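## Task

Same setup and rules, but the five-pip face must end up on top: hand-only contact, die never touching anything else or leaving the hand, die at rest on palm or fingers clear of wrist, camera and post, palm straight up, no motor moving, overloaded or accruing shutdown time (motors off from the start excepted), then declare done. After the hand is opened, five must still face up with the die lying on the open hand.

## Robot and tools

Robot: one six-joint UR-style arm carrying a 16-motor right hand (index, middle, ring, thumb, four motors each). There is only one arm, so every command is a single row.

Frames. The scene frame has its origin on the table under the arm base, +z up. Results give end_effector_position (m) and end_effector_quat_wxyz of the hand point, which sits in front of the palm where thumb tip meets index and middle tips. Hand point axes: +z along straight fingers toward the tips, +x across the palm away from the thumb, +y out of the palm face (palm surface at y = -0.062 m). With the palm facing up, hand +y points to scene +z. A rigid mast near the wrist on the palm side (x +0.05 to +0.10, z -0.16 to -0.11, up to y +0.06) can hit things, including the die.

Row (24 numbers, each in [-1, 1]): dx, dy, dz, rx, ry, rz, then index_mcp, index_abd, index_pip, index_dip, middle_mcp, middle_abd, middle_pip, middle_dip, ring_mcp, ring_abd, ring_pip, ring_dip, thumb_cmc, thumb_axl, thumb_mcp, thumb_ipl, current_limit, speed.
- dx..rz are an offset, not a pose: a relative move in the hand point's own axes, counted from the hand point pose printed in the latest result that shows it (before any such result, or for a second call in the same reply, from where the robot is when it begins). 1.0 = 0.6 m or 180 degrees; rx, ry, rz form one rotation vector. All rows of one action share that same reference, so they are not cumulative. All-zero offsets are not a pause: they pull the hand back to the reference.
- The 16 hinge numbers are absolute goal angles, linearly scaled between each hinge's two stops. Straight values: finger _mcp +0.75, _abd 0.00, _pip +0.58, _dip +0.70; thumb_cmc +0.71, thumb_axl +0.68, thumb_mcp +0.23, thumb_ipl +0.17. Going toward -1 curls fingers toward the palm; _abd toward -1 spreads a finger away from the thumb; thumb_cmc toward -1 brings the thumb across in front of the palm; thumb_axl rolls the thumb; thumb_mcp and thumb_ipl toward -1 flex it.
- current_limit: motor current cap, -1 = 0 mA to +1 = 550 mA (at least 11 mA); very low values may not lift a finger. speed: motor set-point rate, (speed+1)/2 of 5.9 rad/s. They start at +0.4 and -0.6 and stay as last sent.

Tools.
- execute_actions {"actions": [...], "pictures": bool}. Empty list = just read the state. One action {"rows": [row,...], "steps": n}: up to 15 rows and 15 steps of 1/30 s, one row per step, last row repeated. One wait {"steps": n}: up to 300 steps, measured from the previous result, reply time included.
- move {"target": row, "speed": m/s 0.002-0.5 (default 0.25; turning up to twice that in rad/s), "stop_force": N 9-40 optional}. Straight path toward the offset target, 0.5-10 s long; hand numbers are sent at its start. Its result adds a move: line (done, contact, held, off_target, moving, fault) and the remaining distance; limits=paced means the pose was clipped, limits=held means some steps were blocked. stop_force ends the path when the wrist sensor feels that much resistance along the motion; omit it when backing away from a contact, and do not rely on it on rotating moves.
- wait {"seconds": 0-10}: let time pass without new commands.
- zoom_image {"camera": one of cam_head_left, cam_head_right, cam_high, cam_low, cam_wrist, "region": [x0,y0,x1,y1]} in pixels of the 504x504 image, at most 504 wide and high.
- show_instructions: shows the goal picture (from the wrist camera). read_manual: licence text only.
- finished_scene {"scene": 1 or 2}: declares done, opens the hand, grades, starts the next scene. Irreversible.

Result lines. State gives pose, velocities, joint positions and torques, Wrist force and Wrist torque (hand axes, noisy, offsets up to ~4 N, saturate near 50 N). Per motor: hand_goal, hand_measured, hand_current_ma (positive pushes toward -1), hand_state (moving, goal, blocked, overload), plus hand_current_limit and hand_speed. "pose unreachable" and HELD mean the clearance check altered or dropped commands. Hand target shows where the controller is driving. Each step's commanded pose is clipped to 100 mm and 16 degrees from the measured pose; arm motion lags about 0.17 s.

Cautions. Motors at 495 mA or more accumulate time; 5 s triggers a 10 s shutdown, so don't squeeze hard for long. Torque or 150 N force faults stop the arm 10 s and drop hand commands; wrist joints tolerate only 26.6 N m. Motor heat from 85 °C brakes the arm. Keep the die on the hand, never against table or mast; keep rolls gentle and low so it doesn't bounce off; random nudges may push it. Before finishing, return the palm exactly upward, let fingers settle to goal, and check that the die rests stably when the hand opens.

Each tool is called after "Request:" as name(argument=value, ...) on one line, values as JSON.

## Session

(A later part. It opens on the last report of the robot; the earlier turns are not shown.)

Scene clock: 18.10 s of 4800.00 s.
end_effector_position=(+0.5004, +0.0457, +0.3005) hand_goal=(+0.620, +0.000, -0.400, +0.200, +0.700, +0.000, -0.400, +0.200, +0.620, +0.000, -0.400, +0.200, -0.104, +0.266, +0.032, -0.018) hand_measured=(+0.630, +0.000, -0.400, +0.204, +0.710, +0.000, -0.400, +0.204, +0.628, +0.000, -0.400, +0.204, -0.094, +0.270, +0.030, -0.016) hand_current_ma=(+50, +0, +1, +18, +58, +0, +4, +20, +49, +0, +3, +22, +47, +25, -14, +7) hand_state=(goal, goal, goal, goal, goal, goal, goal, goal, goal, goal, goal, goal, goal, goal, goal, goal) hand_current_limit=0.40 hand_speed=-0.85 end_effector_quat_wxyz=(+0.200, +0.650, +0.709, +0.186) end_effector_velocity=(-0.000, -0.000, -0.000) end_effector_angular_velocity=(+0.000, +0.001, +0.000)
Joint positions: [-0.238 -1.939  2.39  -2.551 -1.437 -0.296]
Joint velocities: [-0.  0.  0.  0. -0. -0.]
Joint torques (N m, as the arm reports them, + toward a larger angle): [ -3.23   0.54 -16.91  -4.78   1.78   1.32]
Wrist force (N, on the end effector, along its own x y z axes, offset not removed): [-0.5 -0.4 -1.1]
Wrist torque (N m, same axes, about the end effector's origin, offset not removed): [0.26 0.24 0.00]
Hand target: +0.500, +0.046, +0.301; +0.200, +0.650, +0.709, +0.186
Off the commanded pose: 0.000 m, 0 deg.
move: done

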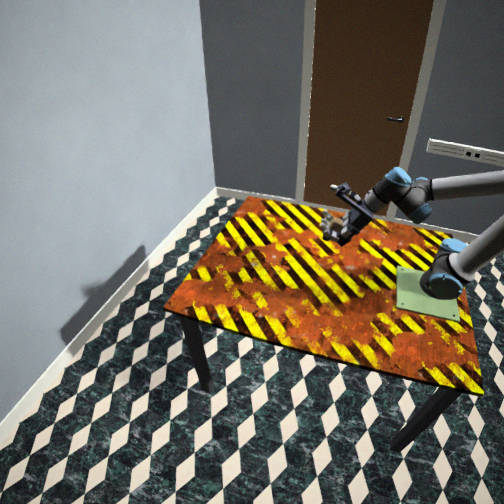

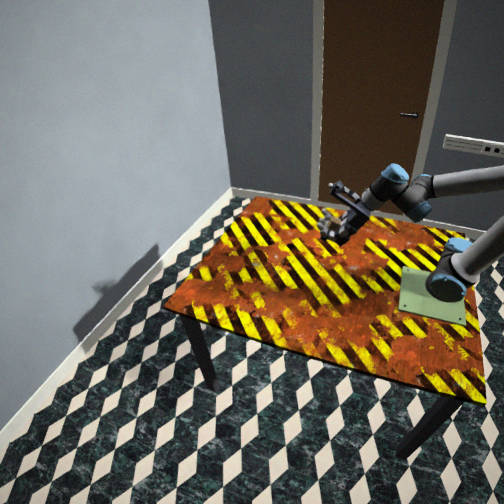

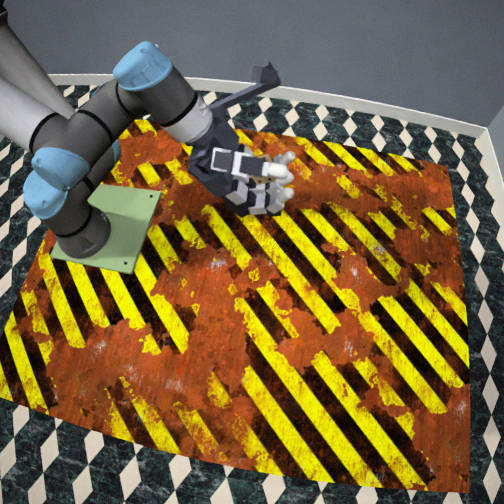

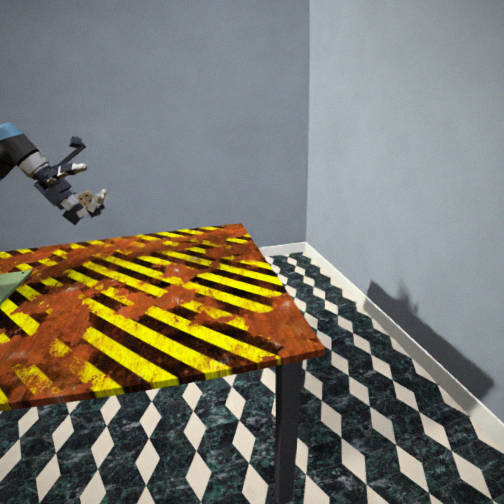

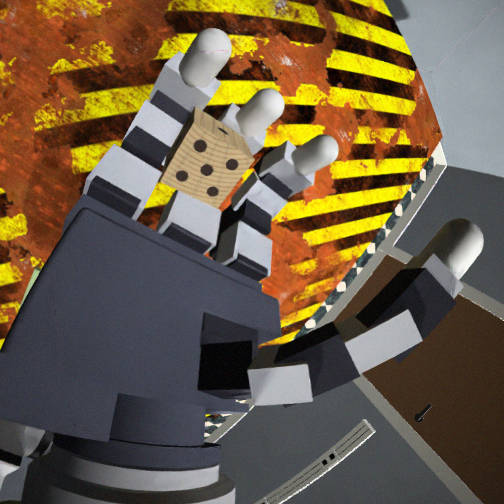

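Request:
move(target=[0,0,0,0,0,0,0.62,0,-0.22,0.3,0.7,0,-0.2,0.3,0.62,0,-0.22,0.3,-0.104,0.266,0.032,-0.018,0.4,-0.88])

Request:
zoom_image(camera="cam_head_left", region=[260, 150, 400, 290])

Scene clock: 19.73 s of 4800.00 s.
end_effector_position=(+0.5004, +0.0457, +0.3005) hand_goal=(+0.620, +0.000, -0.220, +0.300, +0.700, +0.000, -0.200, +0.300, +0.620, +0.000, -0.220, +0.300, -0.104, +0.266, +0.032, -0.018) hand_measured=(+0.630, +0.000, -0.220, +0.298, +0.710, +0.000, -0.200, +0.298, +0.628, +0.000, -0.218, +0.298, -0.094, +0.270, +0.030, -0.016) hand_current_ma=(+50, +0, +2, -12, +58, +0, +3, -12, +49, +0, +7, -13, +47, +25, -14, +7) hand_state=(goal, goal, goal, goal, goal, goal, goal, goal, goal, goal, goal, goal, goal, goal, goal, goal) hand_current_limit=0.40 hand_speed=-0.88 end_effector_quat_wxyz=(+0.200, +0.650, +0.709, +0.186) end_effector_velocity=(+0.000, +0.000, +0.000) end_effector_angular_velocity=(-0.000, -0.001, +0.001)
Joint positions: [-0.238 -1.939  2.39  -2.551 -1.437 -0.296]
Joint velocities: [ 0.001 -0.    -0.    -0.001  0.     0.   ]
Joint torques (N m, as the arm reports them, + toward a larger angle): [ -1.84  -0.46 -18.21  -4.75   1.76   1.22]
Wrist force (N, on the end effector, along its own x y z axes, offset not removed): [-3.6 -1.7 -2.3]
Wrist torque (N m, same axes, about the end effector's origin, offset not removed): [0.38 0.71 -0.51]
Hand target: +0.500, +0.046, +0.301; +0.200, +0.650, +0.709, +0.186
Off the commanded pose: 0.000 m, 0 deg.
move: done

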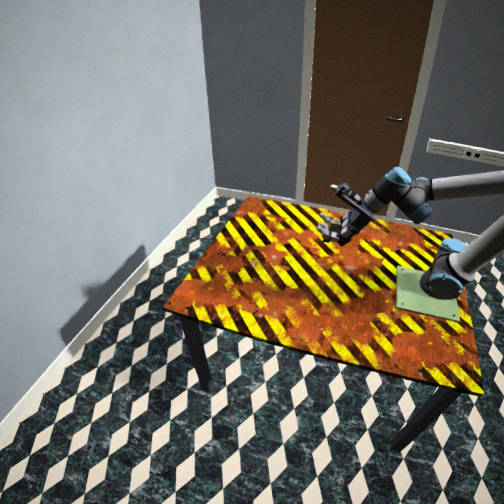

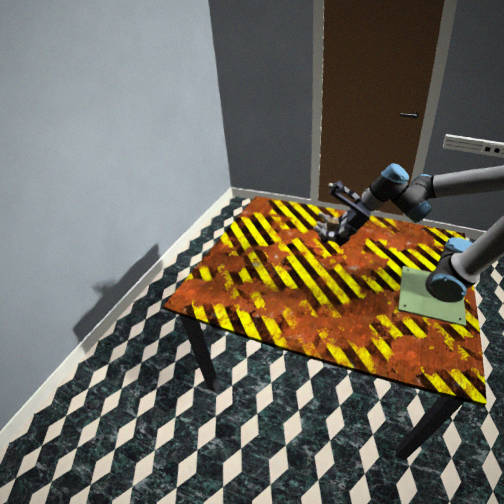

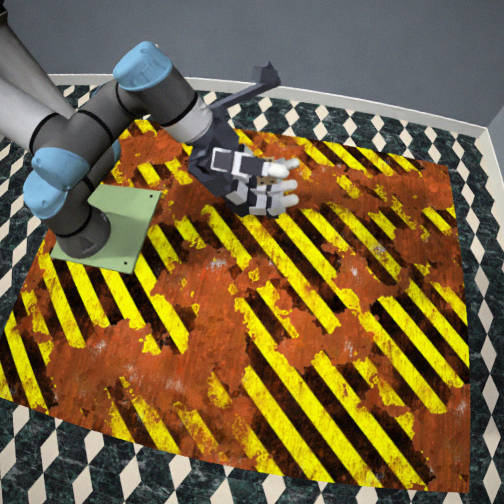

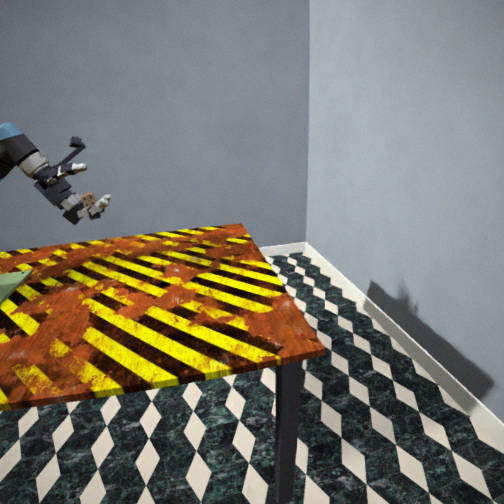

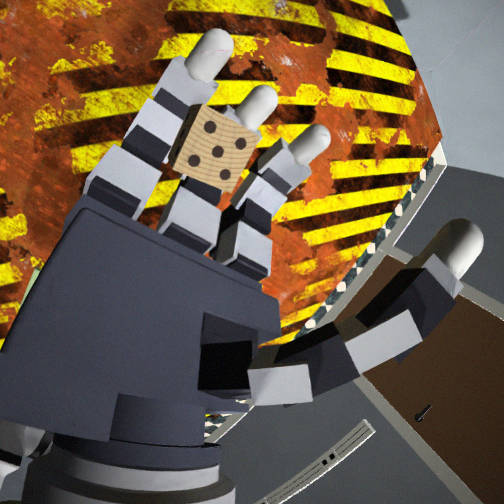

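Region (260, 150, 400, 290) of cam_head_left's 504x504 image, scaled by 3.600, with more detail than that image has.

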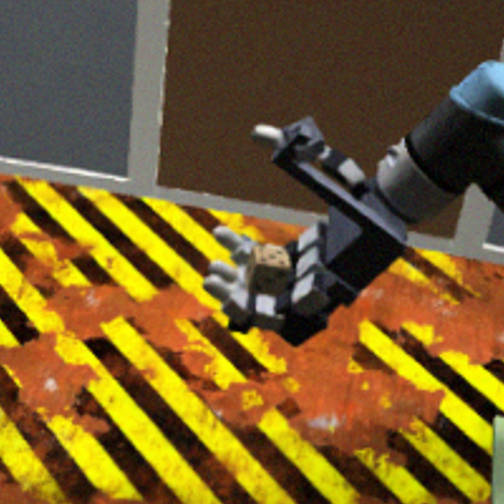

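Request:
move(target=[0,0.2,-0.05,-0.167,0,0,0.62,0,0.14,0.3,0.7,0,0.2,0.3,0.62,0,0.14,0.3,-0.104,0.266,0.032,-0.018,0.4,-0.935], speed=0.1)

Request:
move(target=[0,0.2,-0.05,-0.163,0,0,0.68,0,0.52,0.45,0.72,0,0.56,0.45,0.68,0,0.52,0.45,-0.104,0.266,0.032,-0.018,0.4,-0.94], speed=0.1)

Request:
zoom_image(camera="cam_head_left", region=[230, 130, 370, 270])

Scene clock: 23.47 s of 4800.00 s.
end_effector_position=(+0.5861, +0.0558, +0.3887) hand_goal=(+0.620, +0.000, +0.140, +0.300, +0.700, +0.000, +0.200, +0.300, +0.620, +0.000, +0.140, +0.300, -0.104, +0.266, +0.032, -0.018) hand_measured=(+0.630, +0.000, +0.140, +0.298, +0.712, +0.000, +0.200, +0.298, +0.630, +0.000, +0.142, +0.298, -0.094, +0.270, +0.030, -0.016) hand_current_ma=(+52, +0, +2, -12, +60, +0, +3, -12, +57, +0, +7, -13, +47, +25, -14, +7) hand_state=(goal, goal, goal, goal, goal, goal, goal, goal, goal, goal, goal, goal, goal, goal, goal, goal) hand_current_limit=0.40 hand_speed=-0.93 end_effector_quat_wxyz=(+0.362, +0.576, +0.636, +0.364) end_effector_velocity=(+0.001, +0.000, +0.001) end_effector_angular_velocity=(+0.000, -0.007, -0.000)
Joint positions: [-0.205 -1.604  2.342 -3.361 -1.336 -0.175]
Joint velocities: [ 0.001  0.007 -0.003 -0.012 -0.     0.002]
Joint torques (N m, as the arm reports them, + toward a larger angle): [  7.1   -9.54 -25.28  -4.64   1.41   1.17]
Wrist force (N, on the end effector, along its own x y z axes, offset not removed): [-1.9 0.0 -2.4]
Wrist torque (N m, same axes, about the end effector's origin, offset not removed): [0.44 0.38 -0.22]
Hand target: +0.586, +0.056, +0.389; +0.362, +0.576, +0.636, +0.364
Off the commanded pose: 0.000 m, 0 deg.
move: done

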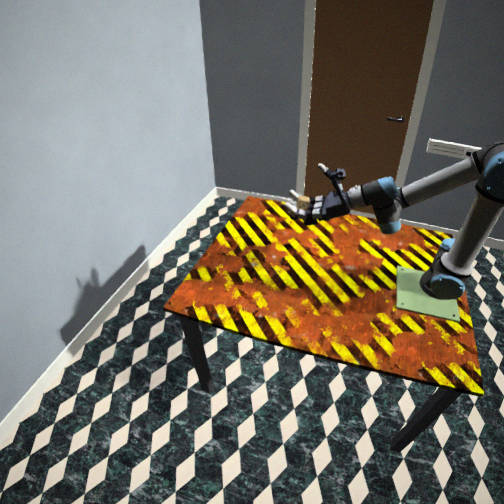

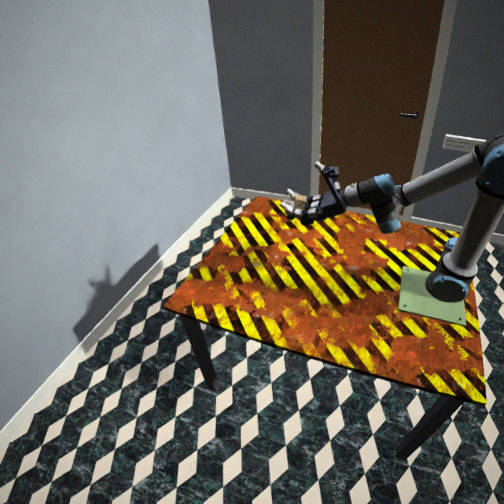

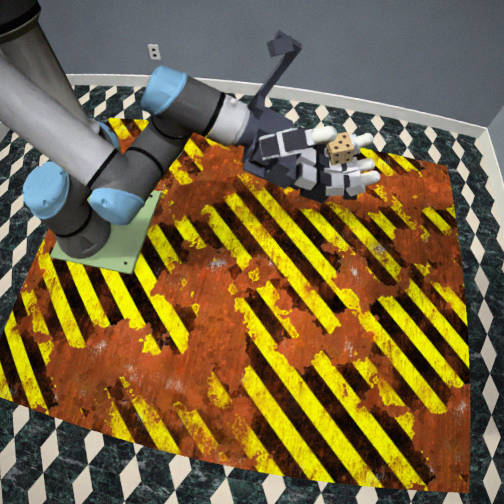

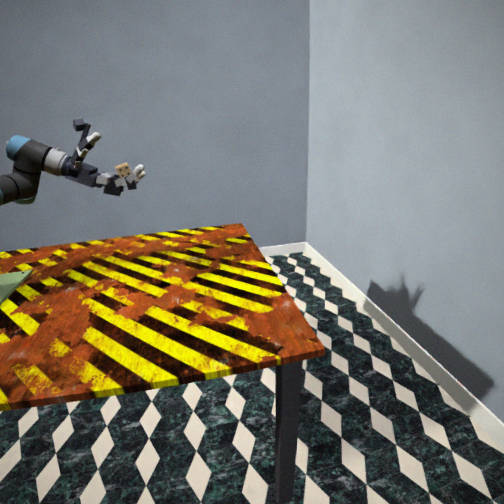

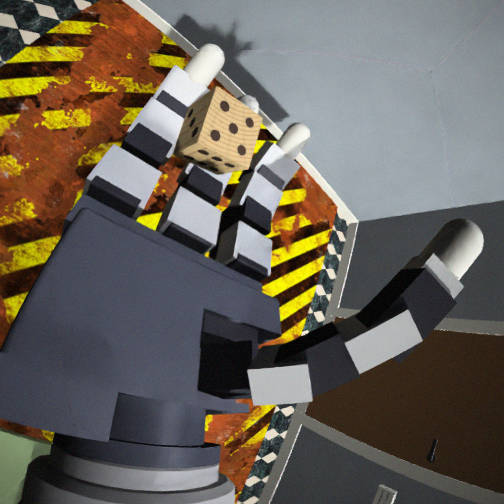

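Scene clock: 26.47 s of 4800.00 s.
end_effector_position=(+0.6161, +0.0630, +0.5082) hand_goal=(+0.680, +0.000, +0.520, +0.450, +0.720, +0.000, +0.560, +0.450, +0.680, +0.000, +0.520, +0.450, -0.104, +0.266, +0.032, -0.018) hand_measured=(+0.690, +0.000, +0.520, +0.448, +0.732, +0.000, +0.560, +0.448, +0.692, +0.000, +0.522, +0.448, -0.094, +0.270, +0.030, -0.016) hand_current_ma=(+58, +0, +3, -12, +68, +0, +3, -12, +65, +0, +6, -13, +47, +25, -14, +7) hand_state=(goal, goal, goal, goal, goal, goal, goal, goal, goal, goal, goal, goal, goal, goal, goal, goal) hand_current_limit=0.40 hand_speed=-0.94 end_effector_quat_wxyz=(+0.496, +0.466, +0.523, +0.513) end_effector_velocity=(+0.001, -0.000, +0.001) end_effector_angular_velocity=(+0.001, -0.005, -0.000)
Joint positions: [-0.171 -1.355  2.12  -3.914 -1.315 -0.035]
Joint velocities: [ 0.001  0.004 -0.005 -0.004 -0.001  0.002]
Joint torques (N m, as the arm reports them, + toward a larger angle): [  6.94 -17.32 -24.18  -3.36  -1.27   0.9 ]
Wrist force (N, on the end effector, along its own x y z axes, offset not removed): [1.2 -2.0 -2.4]
Wrist torque (N m, same axes, about the end effector's origin, offset not removed): [0.06 0.11 -0.04]
Hand target: +0.616, +0.063, +0.508; +0.496, +0.466, +0.523, +0.513
Off the commanded pose: 0.000 m, 0 deg.
move: done

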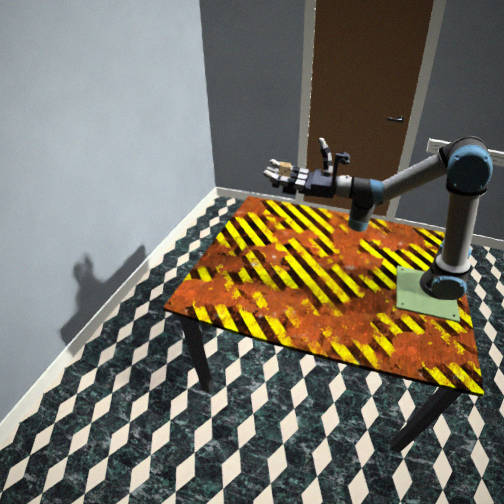

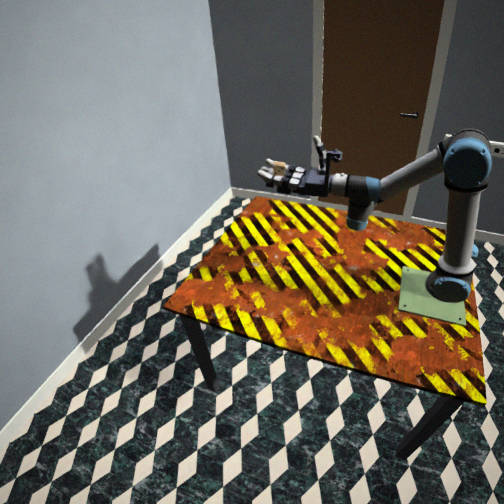

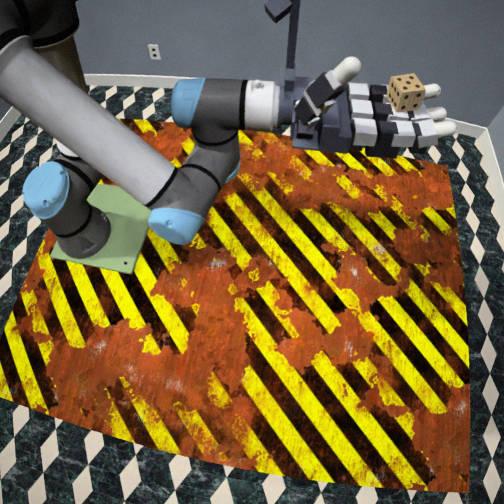

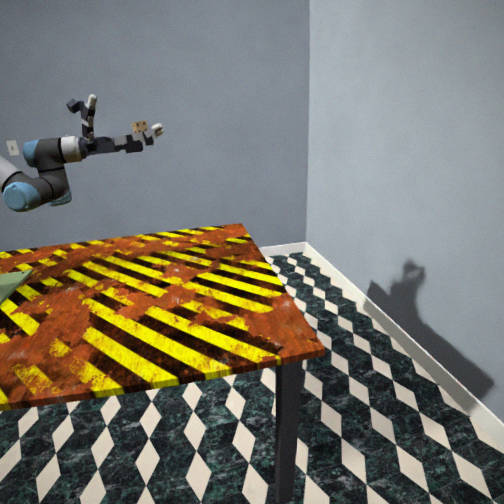

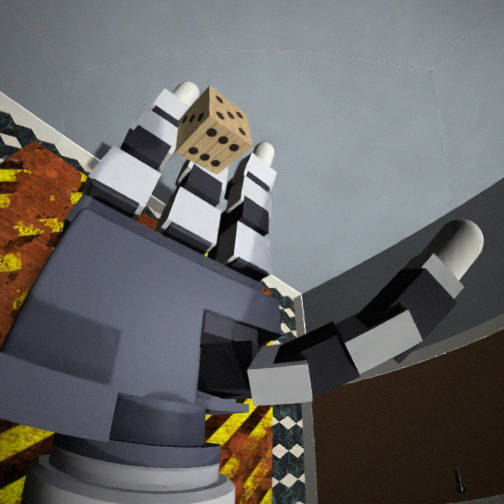

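Region (230, 130, 370, 270) of cam_head_left's 504x504 image, scaled by 3.600, with more detail than that image has.

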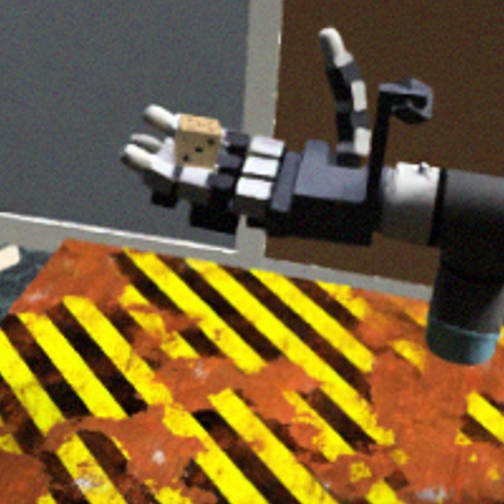

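Request:
move(target=[0,0,0,-0.009,0,0,0.74,0,0.57,0.68,0.74,0,0.57,0.68,0.74,0,0.57,0.68,-0.104,0.266,0.032,-0.018,0.4,-0.9], speed=0.05)

Request:
zoom_image(camera="cam_head_left", region=[230, 130, 370, 270])

Scene clock: 28.27 s of 4800.00 s.
end_effector_position=(+0.6161, +0.0630, +0.5082) hand_goal=(+0.740, +0.000, +0.570, +0.680, +0.740, +0.000, +0.570, +0.680, +0.740, +0.000, +0.570, +0.680, -0.104, +0.266, +0.032, -0.018) hand_measured=(+0.750, +0.000, +0.570, +0.678, +0.754, +0.000, +0.572, +0.678, +0.752, +0.000, +0.572, +0.678, -0.094, +0.270, +0.030, -0.016) hand_current_ma=(+58, +0, +3, -11, +74, +0, +8, -12, +65, +0, +6, -13, +47, +25, -14, +7) hand_state=(goal, goal, goal, goal, goal, goal, goal, goal, goal, goal, goal, goal, goal, goal, goal, goal) hand_current_limit=0.40 hand_speed=-0.90 end_effector_quat_wxyz=(+0.502, +0.459, +0.516, +0.520) end_effector_velocity=(-0.000, +0.000, +0.000) end_effector_angular_velocity=(-0.000, -0.001, +0.000)
Joint positions: [-0.17  -1.332  2.111 -3.958 -1.315 -0.028]
Joint velocities: [ 0.    -0.    -0.    -0.001  0.     0.   ]
Joint torques (N m, as the arm reports them, + toward a larger angle): [  6.91 -19.6  -23.89  -3.45  -1.29   1.29]
Wrist force (N, on the end effector, along its own x y z axes, offset not removed): [0.3 0.0 -3.0]
Wrist torque (N m, same axes, about the end effector's origin, offset not removed): [0.32 0.12 0.05]
Hand target: +0.616, +0.063, +0.508; +0.502, +0.459, +0.516, +0.520
Off the commanded pose: 0.000 m, 0 deg.
move: done

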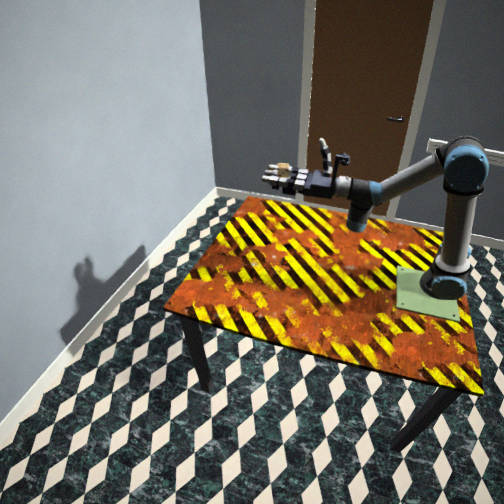

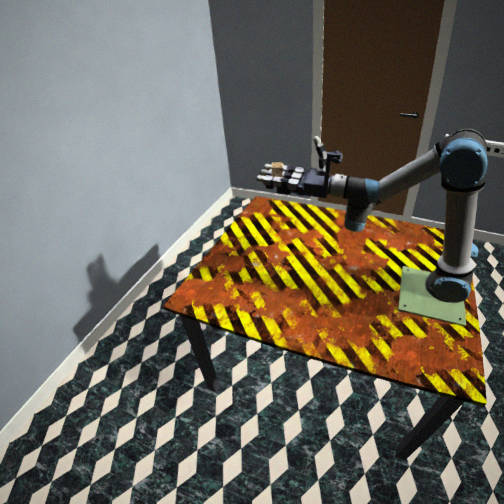

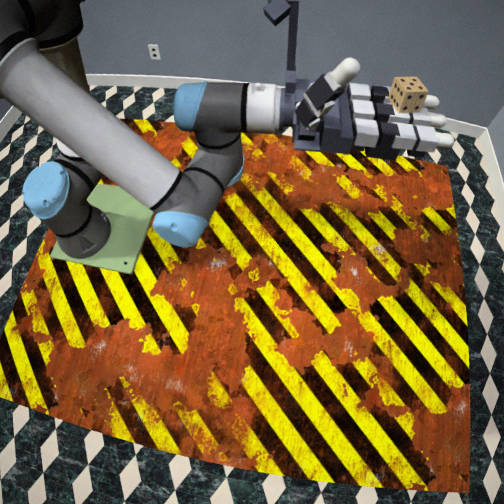

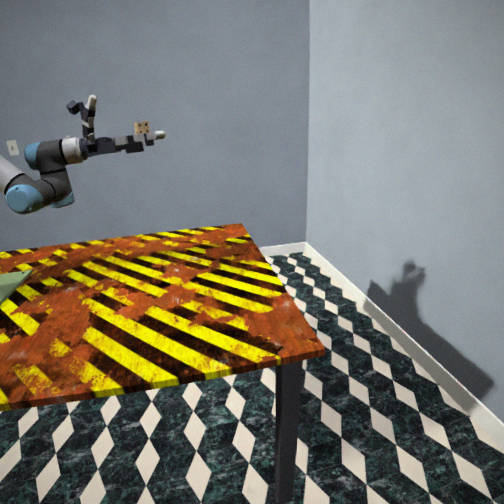

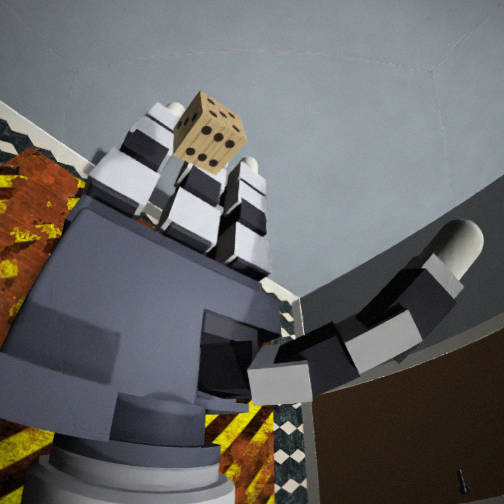

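Region (230, 130, 370, 270) of cam_head_left's 504x504 image, scaled by 3.600, with more detail than that image has.

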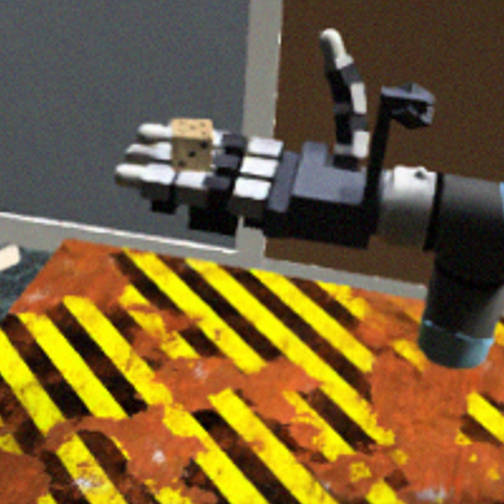

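Request:
finished_scene(scene=2)

The scene is finished: the task was done.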